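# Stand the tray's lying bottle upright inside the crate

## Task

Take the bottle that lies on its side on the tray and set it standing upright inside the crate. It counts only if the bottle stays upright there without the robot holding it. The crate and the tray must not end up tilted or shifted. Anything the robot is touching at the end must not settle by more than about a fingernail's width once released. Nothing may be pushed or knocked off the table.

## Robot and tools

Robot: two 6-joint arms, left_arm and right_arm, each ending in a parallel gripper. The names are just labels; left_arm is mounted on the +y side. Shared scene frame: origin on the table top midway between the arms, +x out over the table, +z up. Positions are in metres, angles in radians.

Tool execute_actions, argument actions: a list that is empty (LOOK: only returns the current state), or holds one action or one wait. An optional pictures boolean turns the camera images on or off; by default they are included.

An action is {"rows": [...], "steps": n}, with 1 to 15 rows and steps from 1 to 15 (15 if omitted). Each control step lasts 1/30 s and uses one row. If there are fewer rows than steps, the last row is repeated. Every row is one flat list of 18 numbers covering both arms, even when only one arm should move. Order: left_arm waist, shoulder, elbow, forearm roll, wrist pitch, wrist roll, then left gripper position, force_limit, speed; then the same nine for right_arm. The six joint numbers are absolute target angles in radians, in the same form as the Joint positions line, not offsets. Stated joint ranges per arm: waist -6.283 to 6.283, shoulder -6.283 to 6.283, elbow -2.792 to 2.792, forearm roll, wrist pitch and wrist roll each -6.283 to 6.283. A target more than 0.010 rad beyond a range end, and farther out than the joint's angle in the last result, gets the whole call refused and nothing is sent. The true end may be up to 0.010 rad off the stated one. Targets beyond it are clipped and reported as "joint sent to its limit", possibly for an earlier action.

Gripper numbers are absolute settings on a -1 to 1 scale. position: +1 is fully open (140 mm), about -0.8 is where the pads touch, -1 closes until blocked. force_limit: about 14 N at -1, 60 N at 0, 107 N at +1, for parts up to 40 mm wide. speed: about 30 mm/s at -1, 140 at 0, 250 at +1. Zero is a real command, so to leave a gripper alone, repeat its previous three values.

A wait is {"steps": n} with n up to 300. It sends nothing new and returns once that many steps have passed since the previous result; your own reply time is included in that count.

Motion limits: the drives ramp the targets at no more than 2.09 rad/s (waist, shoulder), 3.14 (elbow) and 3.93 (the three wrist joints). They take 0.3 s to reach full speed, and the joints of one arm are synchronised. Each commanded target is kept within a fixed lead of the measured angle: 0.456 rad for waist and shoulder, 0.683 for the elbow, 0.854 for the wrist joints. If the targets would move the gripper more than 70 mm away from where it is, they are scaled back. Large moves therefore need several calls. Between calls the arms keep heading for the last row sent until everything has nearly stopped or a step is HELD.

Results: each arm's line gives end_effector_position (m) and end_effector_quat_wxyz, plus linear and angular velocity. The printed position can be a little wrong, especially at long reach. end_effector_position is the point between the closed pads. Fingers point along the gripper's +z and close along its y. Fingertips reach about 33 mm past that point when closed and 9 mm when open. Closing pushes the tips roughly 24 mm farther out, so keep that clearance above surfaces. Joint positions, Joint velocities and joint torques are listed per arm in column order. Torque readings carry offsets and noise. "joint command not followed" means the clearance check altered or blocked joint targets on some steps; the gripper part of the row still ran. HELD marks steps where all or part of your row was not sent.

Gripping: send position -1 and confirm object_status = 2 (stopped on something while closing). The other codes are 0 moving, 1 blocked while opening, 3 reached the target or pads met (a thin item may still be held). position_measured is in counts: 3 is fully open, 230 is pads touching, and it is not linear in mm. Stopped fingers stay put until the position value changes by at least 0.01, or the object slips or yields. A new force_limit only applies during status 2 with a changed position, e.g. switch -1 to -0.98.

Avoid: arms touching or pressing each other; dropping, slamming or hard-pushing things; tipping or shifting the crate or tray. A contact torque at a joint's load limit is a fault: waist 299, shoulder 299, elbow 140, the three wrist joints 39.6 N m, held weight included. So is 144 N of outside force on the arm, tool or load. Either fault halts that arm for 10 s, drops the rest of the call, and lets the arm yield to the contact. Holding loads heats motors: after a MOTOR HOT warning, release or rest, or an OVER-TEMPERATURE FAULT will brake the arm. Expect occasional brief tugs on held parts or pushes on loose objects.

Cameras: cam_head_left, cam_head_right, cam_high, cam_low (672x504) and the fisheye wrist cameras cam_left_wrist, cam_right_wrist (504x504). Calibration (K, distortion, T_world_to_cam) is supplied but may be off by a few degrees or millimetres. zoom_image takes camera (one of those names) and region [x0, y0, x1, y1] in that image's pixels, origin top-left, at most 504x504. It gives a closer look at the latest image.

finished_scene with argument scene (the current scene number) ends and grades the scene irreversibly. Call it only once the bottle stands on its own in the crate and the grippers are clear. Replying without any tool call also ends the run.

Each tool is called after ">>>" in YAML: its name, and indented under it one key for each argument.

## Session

>>> execute_actions:
  actions: []

Scene clock: 0.00 s of 6600.00 s.
left_arm: end_effector_position=(+0.7406, +0.5884, +0.3709) position_measured=3 object_status=3 end_effector_quat_wxyz=(-0.377, +0.531, +0.756, -0.066) end_effector_velocity=(+0.000, +0.000, -0.000) end_effector_angular_velocity=(+0.000, -0.000, +0.001) | right_arm: end_effector_position=(+0.6916, +0.4537, +0.1453) position_measured=3 object_status=3 end_effector_quat_wxyz=(+0.338, +0.796, +0.295, +0.406) end_effector_velocity=(-0.000, +0.000, +0.000) end_effector_angular_velocity=(+0.001, -0.000, -0.000)
Joint positions: left_arm=[-0.005  0.516  1.209  0.3    2.148 -0.359] | right_arm=[ 1.358  1.008  0.912 -1.143  1.403  2.401]
Joint velocities: left_arm=[ 0.     0.001 -0.    -0.    -0.    -0.001] | right_arm=[ 0. -0. -0.  0.  0.  0.]
Joint torques (N m, as the joint torque sensors report them, + toward a larger angle): no reading
camera_calibration (this result's frames):
cam_left_wrist: T_world_to_cam=[[0.696552, 0.643025, -0.318331, -0.779216], [0.536391, -0.761341, -0.364203, 0.198167], [-0.47655, 0.0829365, -0.875226, 0.816147], [0, 0, 0, 1]] pos_world=[0.825404, 0.584239, 0.538438]
cam_right_wrist: T_world_to_cam=[[0.115865, -0.640251, 0.759378, 0.0878853], [-0.829983, -0.48238, -0.280069, 0.843291], [0.545623, -0.59782, -0.587288, 0.163342], [0, 0, 0, 1]] pos_world=[0.600611, 0.560704, 0.26537]

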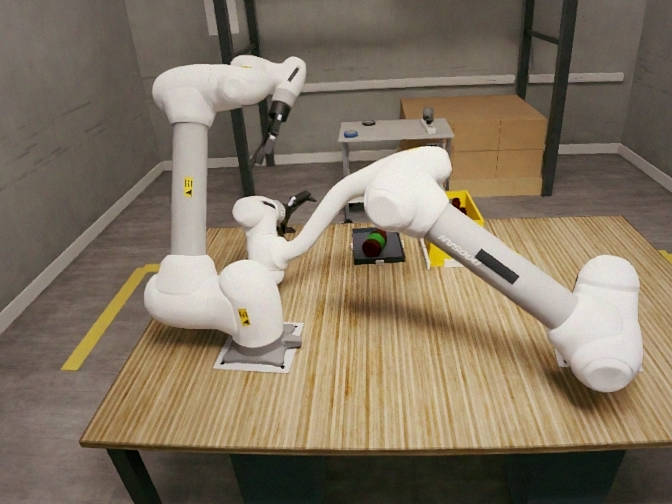

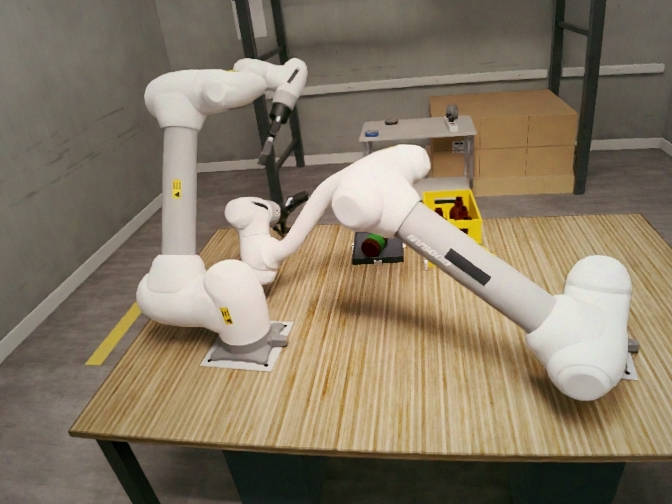

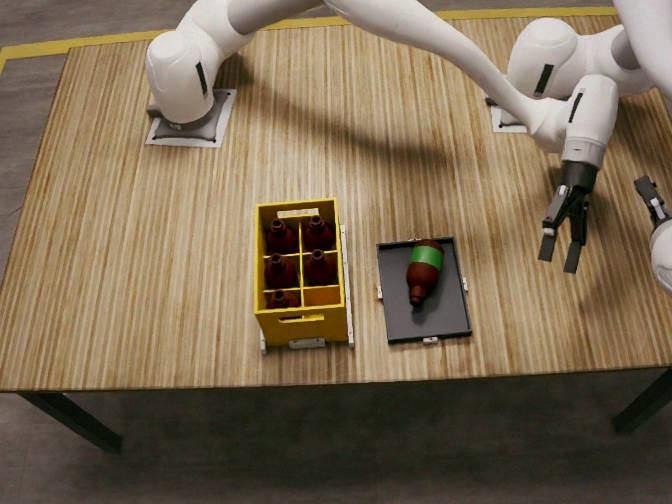

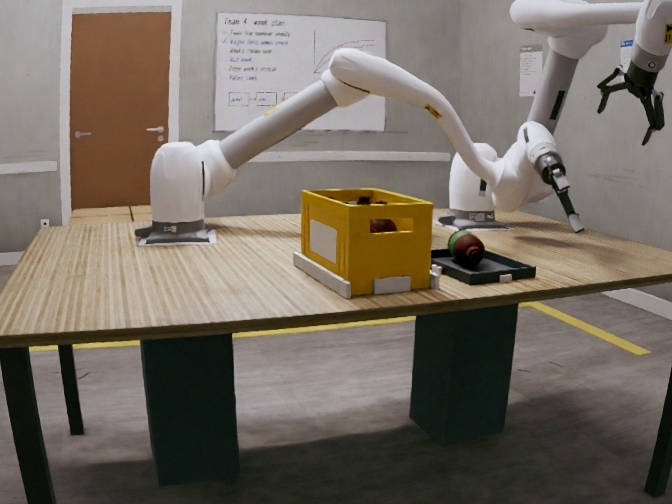

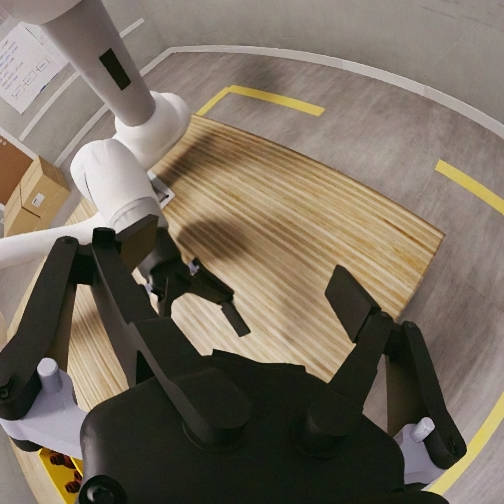

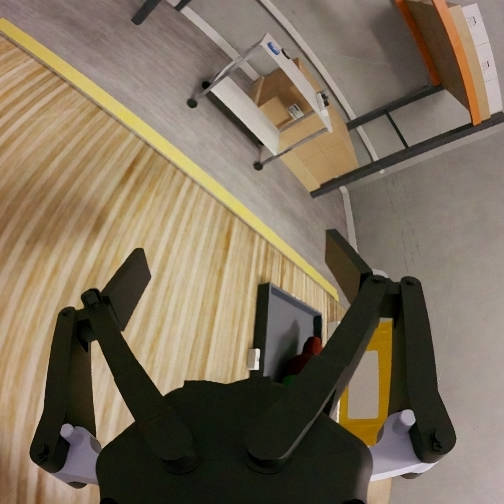

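>>> execute_actions:
  actions:
    - {"rows":[[-0.005,0.516,1.209,0.3,2.148,-0.359,0.5,0,0,1.25,0.7,1.3,-1.143,1.403,2.401,0,0,0]]}
  pictures: false

>>> execute_actions:
  actions:
    - {"steps":6}
  pictures: false

>>> execute_actions:
  actions:
    - {"rows":[[-0.005,0.516,1.209,0.3,2.148,-0.359,0.5,0,0,0.6,-0.1,1.7,0,1.5,1.2,0,0,0]]}
  pictures: false

>>> execute_actions:
  actions:
    - {"steps":30}
  pictures: false

>>> execute_actions:
  actions:
    - {"rows":[[-0.4338,0.6227,1.3269,-0.0956,1.7073,1.3924,0.5,0,0,0.6,-0.1,1.7,0,1.5,1.2,0,0,0]]}
  pictures: false

>>> execute_actions:
  actions:
    - {"steps":45}

Scene clock: 23.33 s of 6600.00 s.
left_arm: end_effector_position=(+0.7408, +0.5881, +0.3707) position_measured=66 object_status=0 end_effector_quat_wxyz=(-0.377, +0.532, +0.756, -0.066) end_effector_velocity=(-0.000, -0.001, +0.000) end_effector_angular_velocity=(-0.002, -0.000, -0.001) | right_arm: end_effector_position=(+0.7157, +0.2869, +0.2309) position_measured=104 object_status=0 end_effector_quat_wxyz=(+0.375, +0.803, +0.276, +0.372) end_effector_velocity=(+0.012, -0.404, +0.166) end_effector_angular_velocity=(-0.132, +0.062, -0.197)
Joint positions: left_arm=[-0.005  0.516  1.209  0.3    2.148 -0.359] | right_arm=[ 1.27   0.758  1.227 -1.143  1.403  2.401]
Joint velocities: left_arm=[-0.001 -0.001  0.001 -0.002 -0.     0.   ] | right_arm=[-0.198 -0.563  0.709 -0.001 -0.001  0.001]
Joint torques (N m, as the joint torque sensors report them, + toward a larger angle): left_arm=[ -5.67 -89.24 -40.91   4.3    2.12   0.55] | right_arm=[  -2.27 -107.31  -36.75   -0.63    0.64    0.73]
Steps of this call (steps 1 to 90: nothing new was sent; then 19.83 s passed at rest; steps 91 to 105: all 15 steps of this action). Readings (joint positions | what the end effector reports):
91: left_arm=[-0.005 0.516 1.209 0.300 2.148 -0.359] | right_arm=[1.358 1.008 0.912 -1.143 1.403 2.401] | left_arm position_measured=3 object_status=0 | right_arm position_measured=3 object_status=0
92: left_arm=[-0.005 0.516 1.209 0.300 2.148 -0.359] | right_arm=[1.357 1.005 0.916 -1.143 1.403 2.401] | left_arm position_measured=5 object_status=0 | right_arm position_measured=5 object_status=0
94: left_arm=[-0.005 0.516 1.209 0.300 2.148 -0.359] | right_arm=[1.348 0.978 0.951 -1.143 1.403 2.401] | left_arm position_measured=20 object_status=0 | right_arm position_measured=20 object_status=0
98: left_arm=[-0.005 0.516 1.209 0.300 2.148 -0.359] | right_arm=[1.318 0.893 1.057 -1.143 1.403 2.401] | left_arm position_measured=51 object_status=0 | right_arm position_measured=51 object_status=0
105: the state above

Scene clock: 23.53 s of 6600.00 s.
left_arm: end_effector_position=(+0.7408, +0.5881, +0.3707) position_measured=66 object_status=3 end_effector_quat_wxyz=(-0.377, +0.532, +0.756, -0.066) end_effector_velocity=(+0.000, -0.000, -0.000) end_effector_angular_velocity=(-0.001, -0.001, +0.001) | right_arm: end_effector_position=(+0.7160, +0.2456, +0.2472) position_measured=129 object_status=0 end_effector_quat_wxyz=(+0.383, +0.804, +0.272, +0.364) end_effector_velocity=(-0.002, -0.013, -0.001) end_effector_angular_velocity=(-0.011, +0.006, -0.004)
Joint positions: left_arm=[-0.005  0.516  1.209  0.3    2.148 -0.359] | right_arm=[ 1.25   0.701  1.299 -1.143  1.403  2.401]
Joint velocities: left_arm=[-0.     0.    -0.001 -0.001 -0.    -0.001] | right_arm=[-0.005 -0.014  0.027  0.    -0.001  0.   ]
Joint torques (N m, as the joint torque sensors report them, + toward a larger angle): left_arm=[ -4.96 -91.72 -40.95   4.25   1.83   0.82] | right_arm=[  -3.79 -100.55  -36.31   -0.82    0.39    0.73]
Steps of this call (steps 1 to 6: the robot went on to your last target). Readings (joint positions | what the end effector reports):
1: left_arm=[-0.005 0.516 1.209 0.300 2.148 -0.359] | right_arm=[1.264 0.740 1.250 -1.143 1.403 2.401] | left_arm position_measured=66 object_status=3 | right_arm position_measured=111 object_status=0
2: left_arm=[-0.005 0.516 1.209 0.300 2.148 -0.359] | right_arm=[1.258 0.724 1.270 -1.143 1.403 2.401] | left_arm position_measured=66 object_status=3 | right_arm position_measured=119 object_status=0
4: left_arm=[-0.005 0.516 1.209 0.300 2.148 -0.359] | right_arm=[1.252 0.705 1.294 -1.143 1.403 2.401] | left_arm position_measured=66 object_status=3 | right_arm position_measured=129 object_status=0
6: the state above

Scene clock: 24.03 s of 6600.00 s.
left_arm: end_effector_position=(+0.7408, +0.5881, +0.3707) position_measured=66 object_status=3 end_effector_quat_wxyz=(-0.377, +0.532, +0.756, -0.066) end_effector_velocity=(-0.000, -0.000, +0.000) end_effector_angular_velocity=(-0.002, -0.001, -0.000) | right_arm: end_effector_position=(+0.7029, +0.0395, +0.2538) position_measured=129 object_status=3 end_effector_quat_wxyz=(+0.352, +0.877, +0.298, +0.135) end_effector_velocity=(-0.108, -0.427, +0.063) end_effector_angular_velocity=(+0.230, +1.124, -0.225)
Joint positions: left_arm=[-0.005  0.516  1.209  0.3    2.148 -0.359] | right_arm=[ 1.046  0.496  1.452 -0.761  1.44   2.018]
Joint velocities: left_arm=[ 0.    -0.001  0.    -0.002 -0.001  0.001] | right_arm=[-0.533 -0.533  0.315  0.969  0.076 -0.997]
Joint torques (N m, as the joint torque sensors report them, + toward a larger angle): left_arm=[ -5.84 -91.87 -41.53   4.52   1.56   0.42] | right_arm=[ -5.33 -94.16 -37.54   0.8   -0.05   0.91]
Steps of this call (steps 1 to 15: all 15 steps of this action). Readings (joint positions | what the end effector reports):
1: left_arm=[-0.005 0.516 1.209 0.300 2.148 -0.359] | right_arm=[1.250 0.701 1.299 -1.143 1.403 2.401] | left_arm position_measured=66 object_status=3 | right_arm position_measured=129 object_status=0
2: left_arm=[-0.005 0.516 1.209 0.300 2.148 -0.359] | right_arm=[1.247 0.697 1.302 -1.138 1.404 2.396] | left_arm position_measured=66 object_status=3 | right_arm position_measured=129 object_status=0
4: left_arm=[-0.005 0.516 1.209 0.300 2.148 -0.359] | right_arm=[1.221 0.671 1.326 -1.088 1.410 2.346] | left_arm position_measured=66 object_status=3 | right_arm position_measured=129 object_status=3
8: left_arm=[-0.005 0.516 1.209 0.300 2.148 -0.359] | right_arm=[1.161 0.612 1.374 -0.977 1.421 2.234] | left_arm position_measured=66 object_status=3 | right_arm position_measured=129 object_status=3
15: the state above

Scene clock: 25.03 s of 6600.00 s.
left_arm: end_effector_position=(+0.7408, +0.5880, +0.3707) position_measured=66 object_status=3 end_effector_quat_wxyz=(-0.377, +0.532, +0.756, -0.066) end_effector_velocity=(-0.001, -0.000, +0.000) end_effector_angular_velocity=(+0.001, +0.000, +0.001) | right_arm: end_effector_position=(+0.5192, -0.1870, +0.4206) position_measured=129 object_status=3 end_effector_quat_wxyz=(-0.001, +0.916, +0.401, +0.021) end_effector_velocity=(-0.002, +0.001, +0.002) end_effector_angular_velocity=(+0.011, +0.002, +0.006)
Joint positions: left_arm=[-0.005  0.516  1.209  0.3    2.148 -0.359] | right_arm=[ 0.6   -0.1    1.7   -0.001  1.5    1.201]
Joint velocities: left_arm=[-0.    -0.001  0.001 -0.     0.001 -0.002] | right_arm=[-0.004 -0.005  0.     0.011  0.001 -0.01 ]
Joint torques (N m, as the joint torque sensors report them, + toward a larger angle): left_arm=[ -3.72 -89.25 -41.25   4.37   1.64   0.48] | right_arm=[ -3.95 -29.34 -41.54   3.67  -0.31   0.57]
Steps of this call (steps 1 to 30: the robot went on to your last target). Readings (joint positions | what the end effector reports):
1: left_arm=[-0.005 0.516 1.209 0.300 2.148 -0.359] | right_arm=[1.028 0.478 1.462 -0.728 1.443 1.984] | left_arm position_measured=66 object_status=3 | right_arm position_measured=129 object_status=3
2: left_arm=[-0.005 0.516 1.209 0.300 2.148 -0.359] | right_arm=[1.009 0.459 1.473 -0.697 1.445 1.950] | left_arm position_measured=66 object_status=3 | right_arm position_measured=129 object_status=3
4: left_arm=[-0.005 0.516 1.209 0.300 2.148 -0.359] | right_arm=[0.972 0.420 1.493 -0.634 1.450 1.882] | left_arm position_measured=66 object_status=3 | right_arm position_measured=129 object_status=3
8: left_arm=[-0.005 0.516 1.209 0.300 2.148 -0.359] | right_arm=[0.901 0.333 1.532 -0.513 1.460 1.752] | left_arm position_measured=66 object_status=3 | right_arm position_measured=129 object_status=3
30: the state above

Scene clock: 25.53 s of 6600.00 s.
left_arm: end_effector_position=(+0.7653, +0.4196, +0.2748) position_measured=66 object_status=3 end_effector_quat_wxyz=(-0.283, +0.773, +0.548, -0.150) end_effector_velocity=(+0.001, -0.371, -0.192) end_effector_angular_velocity=(-1.036, +0.239, -1.293) | right_arm: end_effector_position=(+0.5190, -0.1870, +0.4208) position_measured=129 object_status=3 end_effector_quat_wxyz=(-0.001, +0.916, +0.401, +0.021) end_effector_velocity=(+0.001, -0.000, +0.000) end_effector_angular_velocity=(-0.001, -0.001, -0.000)
Joint positions: left_arm=[-0.188  0.562  1.259  0.131  1.96   0.081] | right_arm=[ 0.6 -0.1  1.7 -0.   1.5  1.2]
Joint velocities: left_arm=[-0.382  0.096  0.106 -0.352 -0.391  1.193] | right_arm=[-0.     0.    -0.001 -0.001 -0.     0.   ]
Joint torques (N m, as the joint torque sensors report them, + toward a larger angle): left_arm=[ -1.7  -92.67 -39.52   4.4    1.68   0.17] | right_arm=[ -3.31 -31.74 -41.44   3.91  -0.4    0.8 ]
Steps of this call (steps 1 to 15: all 15 steps of this action). Readings (joint positions | what the end effector reports):
1: left_arm=[-0.005 0.516 1.209 0.300 2.148 -0.359] | right_arm=[0.600 -0.100 1.700 -0.000 1.500 1.200] | left_arm position_measured=66 object_status=3 | right_arm position_measured=129 object_status=3
2: left_arm=[-0.008 0.517 1.209 0.297 2.145 -0.353] | right_arm=[0.600 -0.100 1.700 -0.000 1.500 1.200] | left_arm position_measured=66 object_status=3 | right_arm position_measured=129 object_status=3
4: left_arm=[-0.033 0.523 1.216 0.274 2.119 -0.302] | right_arm=[0.600 -0.100 1.700 -0.000 1.500 1.200] | left_arm position_measured=66 object_status=3 | right_arm position_measured=129 object_status=3
8: left_arm=[-0.093 0.538 1.233 0.218 2.057 -0.173] | right_arm=[0.600 -0.100 1.700 -0.000 1.500 1.200] | left_arm position_measured=66 object_status=3 | right_arm position_measured=129 object_status=3
15: the state above

Scene clock: 27.03 s of 6600.00 s.
left_arm: end_effector_position=(+0.7226, +0.1757, +0.1615) position_measured=66 object_status=3 end_effector_quat_wxyz=(-0.041, +0.953, -0.154, -0.256) end_effector_velocity=(+0.001, +0.000, -0.000) end_effector_angular_velocity=(+0.000, -0.002, +0.001) | right_arm: end_effector_position=(+0.5190, -0.1870, +0.4208) position_measured=129 object_status=3 end_effector_quat_wxyz=(-0.001, +0.916, +0.401, +0.021) end_effector_velocity=(+0.000, +0.001, +0.001) end_effector_angular_velocity=(+0.002, -0.000, +0.000)
Joint positions: left_arm=[-0.434  0.623  1.327 -0.096  1.707  1.392] | right_arm=[ 0.6 -0.1  1.7  0.   1.5  1.2]
Joint velocities: left_arm=[ 0.     0.    -0.001  0.001 -0.001 -0.001] | right_arm=[ 0.     0.    -0.001  0.001  0.    -0.   ]
Joint torques (N m, as the joint torque sensors report them, + toward a larger angle): left_arm=[ -4.46 -96.98 -38.41   3.5    1.71   0.36] | right_arm=[ -3.23 -31.8  -41.29   3.82  -0.57   0.82]
Steps of this call (steps 1 to 45: the robot went on to your last target). Readings (joint positions | what the end effector reports):
1: left_arm=[-0.201 0.565 1.263 0.120 1.947 0.122] | right_arm=[0.600 -0.100 1.700 -0.000 1.500 1.200] | left_arm position_measured=66 object_status=3 | right_arm position_measured=129 object_status=3
2: left_arm=[-0.213 0.568 1.266 0.108 1.934 0.165] | right_arm=[0.600 -0.100 1.700 -0.000 1.500 1.200] | left_arm position_measured=66 object_status=3 | right_arm position_measured=129 object_status=3
4: left_arm=[-0.238 0.574 1.273 0.085 1.908 0.256] | right_arm=[0.600 -0.100 1.700 -0.000 1.500 1.200] | left_arm position_measured=66 object_status=3 | right_arm position_measured=129 object_status=3
8: left_arm=[-0.285 0.586 1.286 0.041 1.860 0.462] | right_arm=[0.600 -0.100 1.700 0.000 1.500 1.200] | left_arm position_measured=66 object_status=3 | right_arm position_measured=129 object_status=3
45: the state above
All arms were judged still, so your last target was given up. Only a new action makes them travel on or press farther. Fingers that are still opening or closing keep moving.
camera_calibration (this result's frames):
cam_left_wrist: T_world_to_cam=[[-0.0564518, -0.991261, -0.119224, 0.231107], [-0.682886, -0.0487782, 0.728895, 0.396709], [-0.728341, 0.122564, -0.674164, 0.800921], [0, 0, 0, 1]] pos_world=[0.867297, 0.150273, 0.278347]
cam_right_wrist: T_world_to_cam=[[0.676177, -0.734407, 0.0585688, -0.525019], [-0.690404, -0.603898, 0.398308, 0.0875457], [-0.25715, -0.309763, -0.91538, 0.644894], [0, 0, 0, 1]] pos_world=[0.581283, -0.132945, 0.586203]

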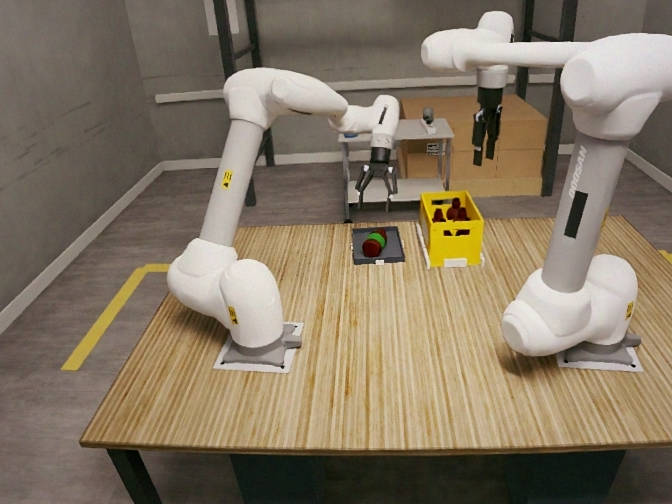

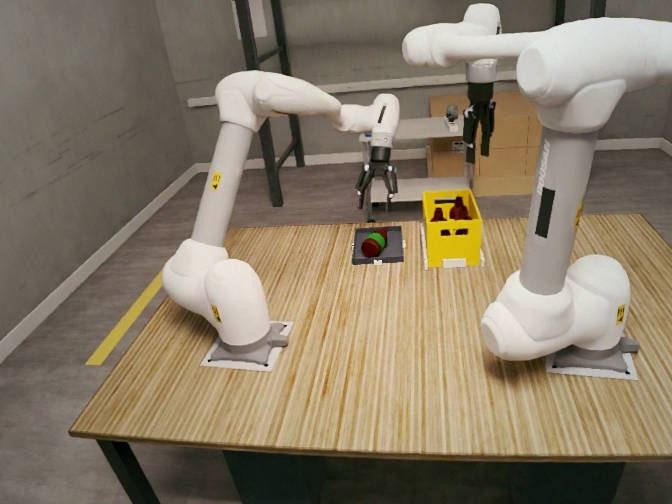

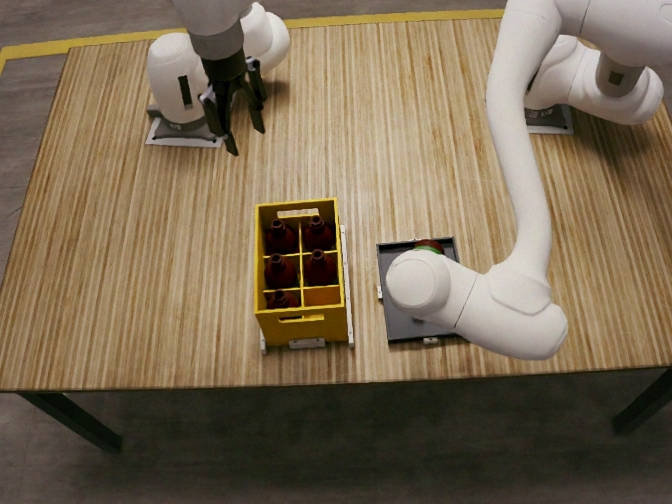

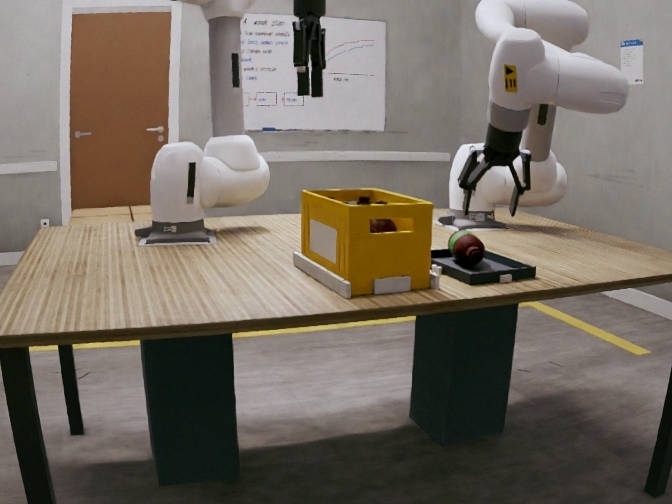

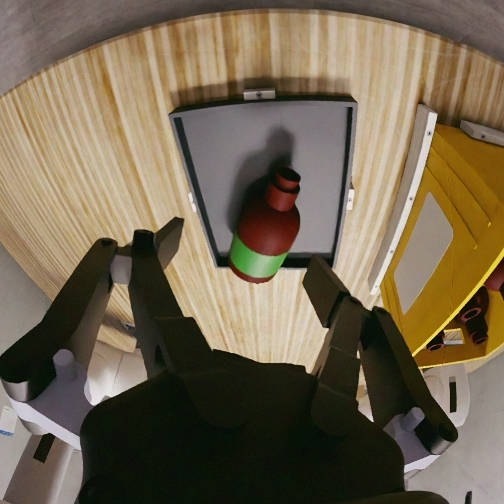

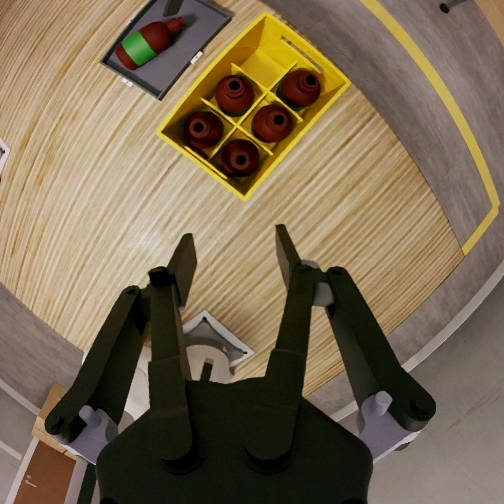

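>>> execute_actions:
  actions:
    - {"rows":[[-0.46,0.602,1.365,-0.108,1.69,1.372,0.5,0,0,0.6,-0.1,1.7,0,1.5,1.2,0,0,0]],"steps":8}
  pictures: false

>>> execute_actions:
  actions:
    - {"rows":[[-0.472,0.5945,1.5871,-0.114,1.475,1.38,0.5,0,0,0.6,-0.1,1.7,0,1.5,1.2,0,0,0]]}
  pictures: false

>>> execute_actions:
  actions:
    - {"steps":8}

Scene clock: 40.50 s of 6600.00 s.
left_arm: end_effector_position=(+0.6995, +0.1632, +0.1602) position_measured=66 object_status=3 end_effector_quat_wxyz=(-0.042, +0.953, -0.155, -0.257) end_effector_velocity=(-0.007, -0.003, -0.000) end_effector_angular_velocity=(+0.001, -0.000, +0.000) | right_arm: end_effector_position=(+0.5190, -0.1870, +0.4208) position_measured=129 object_status=3 end_effector_quat_wxyz=(-0.001, +0.916, +0.401, +0.021) end_effector_velocity=(+0.000, -0.000, +0.000) end_effector_angular_velocity=(-0.001, -0.001, +0.000)
Joint positions: left_arm=[-0.46   0.602  1.364 -0.108  1.69   1.372] | right_arm=[ 0.6 -0.1  1.7  0.   1.5  1.2]
Joint velocities: left_arm=[-0.007 -0.007  0.013 -0.003 -0.006 -0.007] | right_arm=[ 0.    -0.    -0.    -0.001  0.    -0.   ]
Joint torques (N m, as the joint torque sensors report them, + toward a larger angle): left_arm=[ -2.89 -97.14 -38.26   3.58   1.35   0.82] | right_arm=[ -3.39 -31.31 -41.35   3.84  -0.47   0.74]
Steps of this call (steps 1 to 90: nothing new was sent; then 10.20 s passed at rest; steps 91 to 98: all 8 steps of this action). Readings (joint positions | what the end effector reports):
91: left_arm=[-0.434 0.623 1.327 -0.096 1.707 1.392] | right_arm=[0.600 -0.100 1.700 0.000 1.500 1.200] | left_arm position_measured=66 object_status=3 | right_arm position_measured=129 object_status=3
92: left_arm=[-0.437 0.620 1.331 -0.097 1.705 1.390] | right_arm=[0.600 -0.100 1.700 0.000 1.500 1.200] | left_arm position_measured=66 object_status=3 | right_arm position_measured=129 object_status=3
94: left_arm=[-0.452 0.608 1.354 -0.105 1.695 1.378] | right_arm=[0.600 -0.100 1.700 0.000 1.500 1.200] | left_arm position_measured=66 object_status=3 | right_arm position_measured=129 object_status=3
98: the state above

Scene clock: 41.00 s of 6600.00 s.
left_arm: end_effector_position=(+0.6418, +0.1858, +0.0582) position_measured=66 object_status=3 end_effector_quat_wxyz=(-0.042, +0.954, -0.153, -0.256) end_effector_velocity=(-0.004, +0.002, -0.005) end_effector_angular_velocity=(+0.001, +0.001, +0.001) | right_arm: end_effector_position=(+0.5190, -0.1870, +0.4208) position_measured=129 object_status=3 end_effector_quat_wxyz=(-0.001, +0.916, +0.401, +0.021) end_effector_velocity=(-0.000, -0.001, -0.001) end_effector_angular_velocity=(-0.002, +0.001, +0.000)
Joint positions: left_arm=[-0.472  0.594  1.586 -0.114  1.475  1.38 ] | right_arm=[ 0.6 -0.1  1.7  0.   1.5  1.2]
Joint velocities: left_arm=[-0.001 -0.     0.011 -0.    -0.009 -0.   ] | right_arm=[-0.     0.     0.001 -0.002  0.    -0.   ]
Joint torques (N m, as the joint torque sensors report them, + toward a larger angle): left_arm=[ -4.51 -93.79 -34.65   3.34   1.45   0.48] | right_arm=[ -3.31 -31.73 -41.39   3.78  -0.45   0.8 ]
Steps of this call (steps 1 to 15: all 15 steps of this action). Readings (joint positions | what the end effector reports):
1: left_arm=[-0.460 0.602 1.365 -0.108 1.690 1.372] | right_arm=[0.600 -0.100 1.700 0.000 1.500 1.200] | left_arm position_measured=66 object_status=3 | right_arm position_measured=129 object_status=3
2: left_arm=[-0.460 0.602 1.369 -0.108 1.686 1.372] | right_arm=[0.600 -0.100 1.700 0.000 1.500 1.200] | left_arm position_measured=66 object_status=3 | right_arm position_measured=129 object_status=3
4: left_arm=[-0.463 0.600 1.411 -0.109 1.645 1.374] | right_arm=[0.600 -0.100 1.700 0.000 1.500 1.200] | left_arm position_measured=66 object_status=3 | right_arm position_measured=129 object_status=3
8: left_arm=[-0.469 0.597 1.528 -0.112 1.532 1.378] | right_arm=[0.600 -0.100 1.700 0.000 1.500 1.200] | left_arm position_measured=66 object_status=3 | right_arm position_measured=129 object_status=3
15: the state above

Scene clock: 41.27 s of 6600.00 s.
left_arm: end_effector_position=(+0.6416, +0.1859, +0.0579) position_measured=66 object_status=3 end_effector_quat_wxyz=(-0.042, +0.953, -0.153, -0.256) end_effector_velocity=(+0.000, -0.000, +0.000) end_effector_angular_velocity=(-0.001, -0.001, +0.000) | right_arm: end_effector_position=(+0.5190, -0.1870, +0.4208) position_measured=129 object_status=3 end_effector_quat_wxyz=(-0.001, +0.916, +0.401, +0.021) end_effector_velocity=(+0.000, -0.000, +0.000) end_effector_angular_velocity=(-0.000, -0.000, +0.000)
Joint positions: left_arm=[-0.472  0.594  1.587 -0.114  1.475  1.38 ] | right_arm=[ 0.6 -0.1  1.7  0.   1.5  1.2]
Joint velocities: left_arm=[-0.    -0.001  0.    -0.    -0.     0.   ] | right_arm=[-0.  0. -0. -0. -0. -0.]
Joint torques (N m, as the joint torque sensors report them, + toward a larger angle): left_arm=[ -4.55 -89.21 -33.81   3.05   1.31   0.52] | right_arm=[ -3.89 -31.63 -41.3    3.78  -0.38   0.9 ]
Steps of this call (steps 1 to 8: the robot went on to your last target). Readings (joint positions | what the end effector reports):
1: left_arm=[-0.472 0.594 1.587 -0.114 1.475 1.380] | right_arm=[0.600 -0.100 1.700 0.000 1.500 1.200] | left_arm position_measured=66 object_status=3 | right_arm position_measured=129 object_status=3
2: left_arm=[-0.472 0.594 1.587 -0.114 1.475 1.380] | right_arm=[0.600 -0.100 1.700 0.000 1.500 1.200] | left_arm position_measured=66 object_status=3 | right_arm position_measured=129 object_status=3
4: left_arm=[-0.472 0.594 1.587 -0.114 1.475 1.380] | right_arm=[0.600 -0.100 1.700 0.000 1.500 1.200] | left_arm position_measured=66 object_status=3 | right_arm position_measured=129 object_status=3
8: the state above
camera_calibration (this result's frames):
cam_left_wrist: T_world_to_cam=[[-0.054071, -0.991111, -0.121553, 0.222877], [-0.681955, -0.0522664, 0.729525, 0.417383], [-0.729393, 0.12234, -0.673067, 0.671555], [0, 0, 0, 1]] pos_world=[0.786514, 0.160553, 0.174602]
cam_right_wrist: T_world_to_cam=[[0.676177, -0.734407, 0.0585689, -0.525019], [-0.690404, -0.603898, 0.398308, 0.0875458], [-0.25715, -0.309763, -0.91538, 0.644894], [0, 0, 0, 1]] pos_world=[0.581283, -0.132945, 0.586203]

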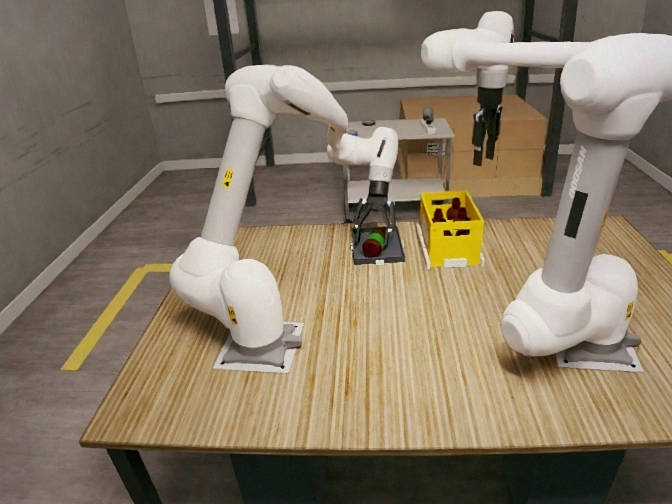

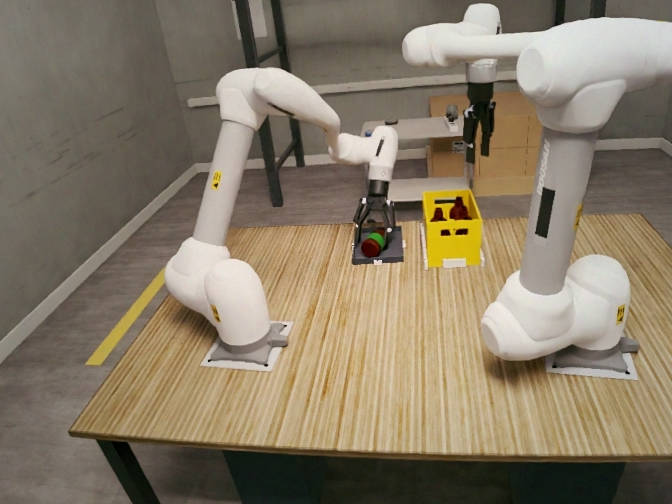

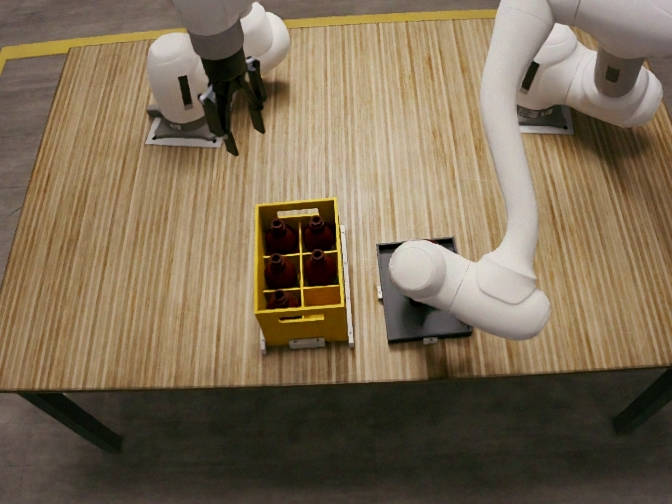

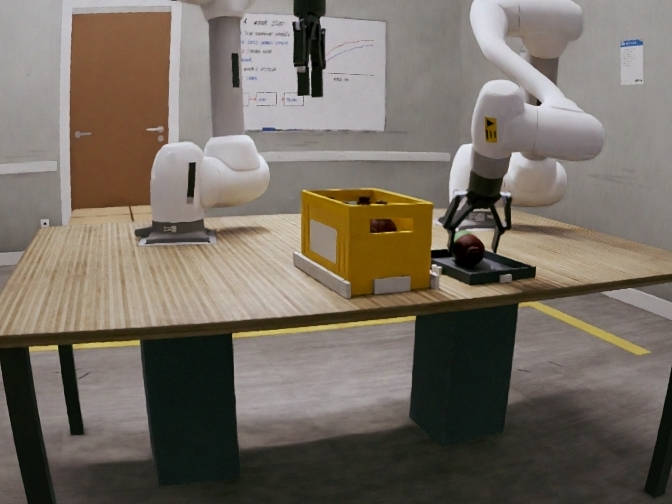

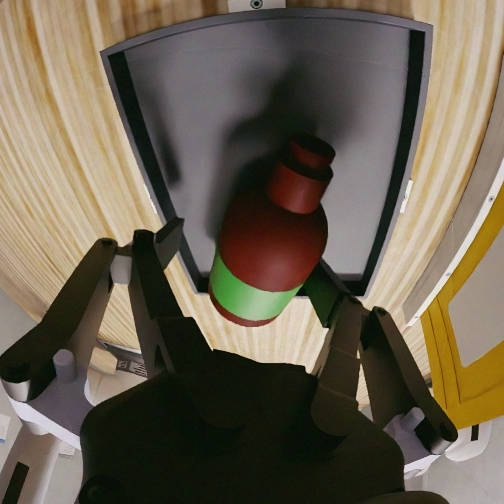

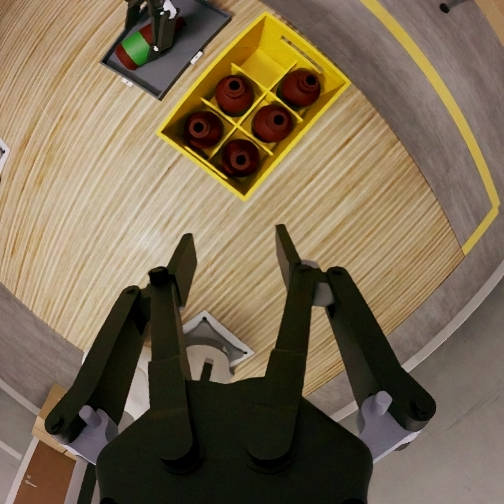

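>>> execute_actions:
  actions:
    - {"rows":[[-0.487,0.5945,1.5871,-0.114,1.475,1.37,0.5,0,0,0.6,-0.1,1.7,0,1.5,1.2,0,0,0]],"steps":8}
  pictures: false

>>> execute_actions:
  actions:
    - {"rows":[[-0.487,0.5945,1.5871,-0.114,1.475,1.37,-1,0,-0.5,0.6,-0.1,1.7,0,1.5,1.2,0,0,0]]}
  pictures: false

>>> execute_actions:
  actions:
    - {"steps":15}

Scene clock: 57.87 s of 6600.00 s.
left_arm: end_effector_position=(+0.6365, +0.1779, +0.0579) position_measured=66 object_status=3 end_effector_quat_wxyz=(-0.045, +0.953, -0.155, -0.256) end_effector_velocity=(-0.001, -0.002, +0.001) end_effector_angular_velocity=(+0.003, -0.001, -0.000) | right_arm: end_effector_position=(+0.5190, -0.1870, +0.4208) position_measured=129 object_status=3 end_effector_quat_wxyz=(-0.001, +0.916, +0.401, +0.021) end_effector_velocity=(+0.000, +0.000, +0.000) end_effector_angular_velocity=(+0.000, -0.000, -0.000)
Joint positions: left_arm=[-0.487  0.595  1.587 -0.114  1.475  1.37 ] | right_arm=[ 0.6 -0.1  1.7  0.   1.5  1.2]
Joint velocities: left_arm=[-0.004 -0.001  0.     0.001  0.001 -0.005] | right_arm=[ 0.     0.001 -0.001  0.    -0.     0.   ]
Joint torques (N m, as the joint torque sensors report them, + toward a larger angle): left_arm=[ -3.33 -89.5  -34.1    3.01   1.36   0.38] | right_arm=[ -3.34 -31.13 -41.48   3.84  -0.41   0.86]
Steps of this call (steps 1 to 15: the robot went on to your last target; steps 16 to 90: nothing new was sent; then 13.33 s passed at rest; steps 91 to 98: all 8 steps of this action). Readings (joint positions | what the end effector reports):
91: left_arm=[-0.472 0.595 1.587 -0.114 1.475 1.380] | right_arm=[0.600 -0.100 1.700 0.000 1.500 1.200] | left_arm position_measured=66 object_status=3 | right_arm position_measured=129 object_status=3
92: left_arm=[-0.475 0.595 1.587 -0.114 1.475 1.378] | right_arm=[0.600 -0.100 1.700 0.000 1.500 1.200] | left_arm position_measured=66 object_status=3 | right_arm position_measured=129 object_status=3
94: left_arm=[-0.484 0.595 1.587 -0.114 1.475 1.373] | right_arm=[0.600 -0.100 1.700 0.000 1.500 1.200] | left_arm position_measured=66 object_status=3 | right_arm position_measured=129 object_status=3
98: the state above

Scene clock: 58.37 s of 6600.00 s.
left_arm: end_effector_position=(+0.6364, +0.1777, +0.0579) position_measured=122 object_status=0 end_effector_quat_wxyz=(-0.045, +0.953, -0.155, -0.256) end_effector_velocity=(-0.000, +0.001, -0.001) end_effector_angular_velocity=(+0.003, +0.001, +0.000) | right_arm: end_effector_position=(+0.5190, -0.1870, +0.4208) position_measured=129 object_status=3 end_effector_quat_wxyz=(-0.001, +0.916, +0.401, +0.021) end_effector_velocity=(-0.001, +0.001, -0.000) end_effector_angular_velocity=(+0.002, +0.002, -0.000)
Joint positions: left_arm=[-0.487  0.594  1.587 -0.114  1.475  1.37 ] | right_arm=[ 0.6 -0.1  1.7  0.   1.5  1.2]
Joint velocities: left_arm=[-0.     0.001  0.001  0.002  0.    -0.001] | right_arm=[0.    0.    0.    0.003 0.    0.   ]
Joint torques (N m, as the joint torque sensors report them, + toward a larger angle): left_arm=[ -6.07 -87.86 -31.08   2.61   1.27   0.69] | right_arm=[ -3.14 -32.05 -41.57   3.78  -0.42   0.78]
Steps of this call (steps 1 to 15: all 15 steps of this action). Readings (joint positions | what the end effector reports):
1: left_arm=[-0.487 0.595 1.587 -0.114 1.475 1.370] | right_arm=[0.600 -0.100 1.700 0.000 1.500 1.200] | left_arm position_measured=66 object_status=0 | right_arm position_measured=129 object_status=3
2: left_arm=[-0.487 0.595 1.587 -0.114 1.475 1.370] | right_arm=[0.600 -0.100 1.700 0.000 1.500 1.200] | left_arm position_measured=67 object_status=0 | right_arm position_measured=129 object_status=3
4: left_arm=[-0.487 0.595 1.587 -0.114 1.475 1.370] | right_arm=[0.600 -0.100 1.700 0.000 1.500 1.200] | left_arm position_measured=77 object_status=0 | right_arm position_measured=129 object_status=3
8: left_arm=[-0.487 0.595 1.587 -0.114 1.475 1.370] | right_arm=[0.600 -0.100 1.700 0.000 1.500 1.200] | left_arm position_measured=95 object_status=0 | right_arm position_measured=129 object_status=3
15: the state above

Scene clock: 58.87 s of 6600.00 s.
left_arm: end_effector_position=(+0.6364, +0.1777, +0.0579) position_measured=122 object_status=2 end_effector_quat_wxyz=(-0.045, +0.953, -0.155, -0.256) end_effector_velocity=(+0.001, +0.000, +0.001) end_effector_angular_velocity=(-0.002, -0.002, -0.002) | right_arm: end_effector_position=(+0.5190, -0.1870, +0.4208) position_measured=129 object_status=3 end_effector_quat_wxyz=(-0.001, +0.916, +0.401, +0.021) end_effector_velocity=(+0.000, -0.000, -0.000) end_effector_angular_velocity=(-0.000, +0.000, +0.000)
Joint positions: left_arm=[-0.487  0.594  1.587 -0.114  1.475  1.37 ] | right_arm=[ 0.6 -0.1  1.7  0.   1.5  1.2]
Joint velocities: left_arm=[ 0.    -0.001 -0.001  0.    -0.     0.002] | right_arm=[ 0.  0. -0. -0.  0. -0.]
Joint torques (N m, as the joint torque sensors report them, + toward a larger angle): left_arm=[ -4.13 -86.9  -30.33   2.78   0.81   0.54] | right_arm=[ -3.69 -32.36 -41.52   3.88  -0.38   0.92]
Steps of this call (steps 1 to 15: the robot went on to your last target). Readings (joint positions | what the end effector reports):
1: left_arm=[-0.487 0.594 1.587 -0.114 1.475 1.370] | right_arm=[0.600 -0.100 1.700 0.000 1.500 1.200] | left_arm position_measured=122 object_status=0 | right_arm position_measured=129 object_status=3
2: left_arm=[-0.487 0.594 1.587 -0.114 1.475 1.370] | right_arm=[0.600 -0.100 1.700 0.000 1.500 1.200] | left_arm position_measured=122 object_status=0 | right_arm position_measured=129 object_status=3
4: left_arm=[-0.487 0.594 1.587 -0.114 1.475 1.370] | right_arm=[0.600 -0.100 1.700 0.000 1.500 1.200] | left_arm position_measured=122 object_status=2 | right_arm position_measured=129 object_status=3
8: left_arm=[-0.487 0.594 1.587 -0.114 1.475 1.370] | right_arm=[0.600 -0.100 1.700 0.000 1.500 1.200] | left_arm position_measured=122 object_status=2 | right_arm position_measured=129 object_status=3
15: the state above
All arms were judged still, so your last target was given up. Only a new action makes them travel on or press farther. Fingers that are still opening or closing keep moving.
camera_calibration (this result's frames):
cam_left_wrist: T_world_to_cam=[[-0.0601564, -0.990159, -0.126361, 0.218493], [-0.683419, -0.0514118, 0.728214, 0.414315], [-0.727544, 0.130164, -0.6736, 0.666228], [0, 0, 0, 1]] pos_world=[0.781004, 0.150925, 0.174671]
cam_right_wrist: T_world_to_cam=[[0.676177, -0.734407, 0.0585691, -0.525019], [-0.690404, -0.603898, 0.398307, 0.0875459], [-0.25715, -0.309763, -0.91538, 0.644894], [0, 0, 0, 1]] pos_world=[0.581283, -0.132945, 0.586203]

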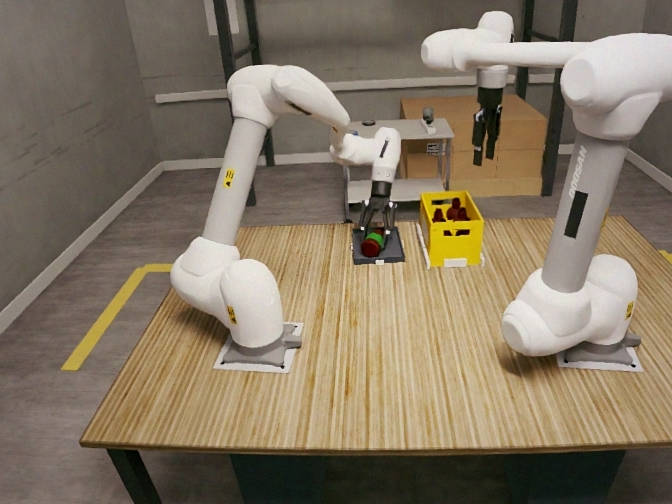

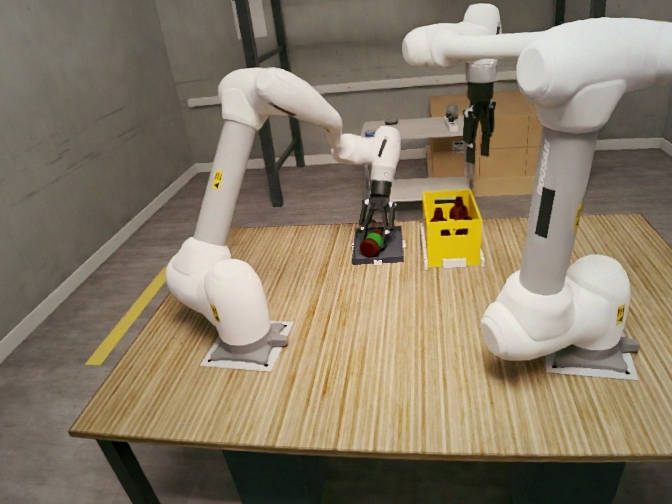

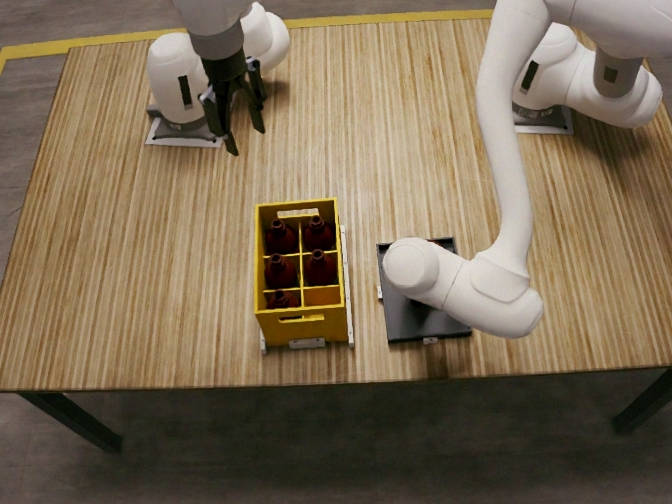

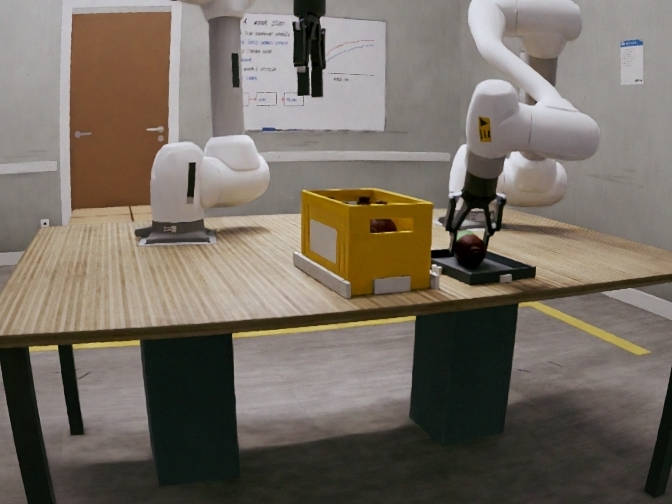

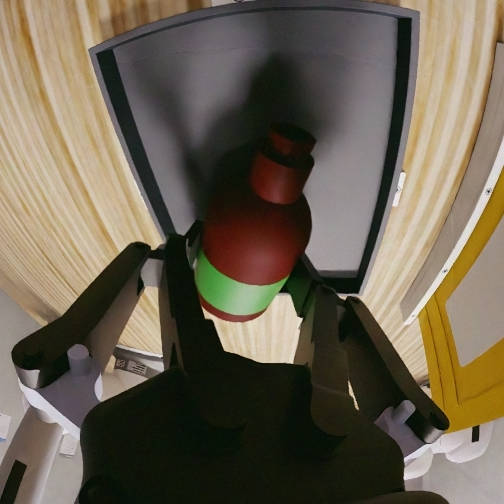

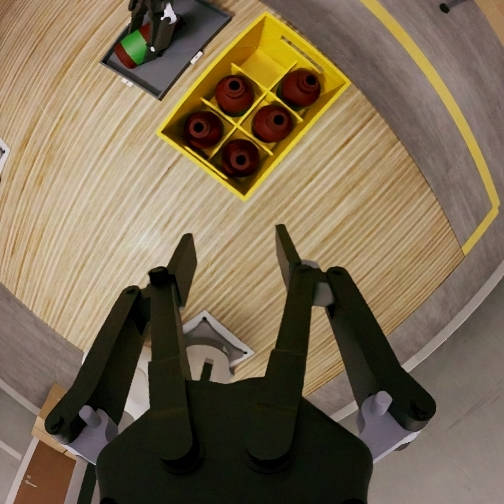

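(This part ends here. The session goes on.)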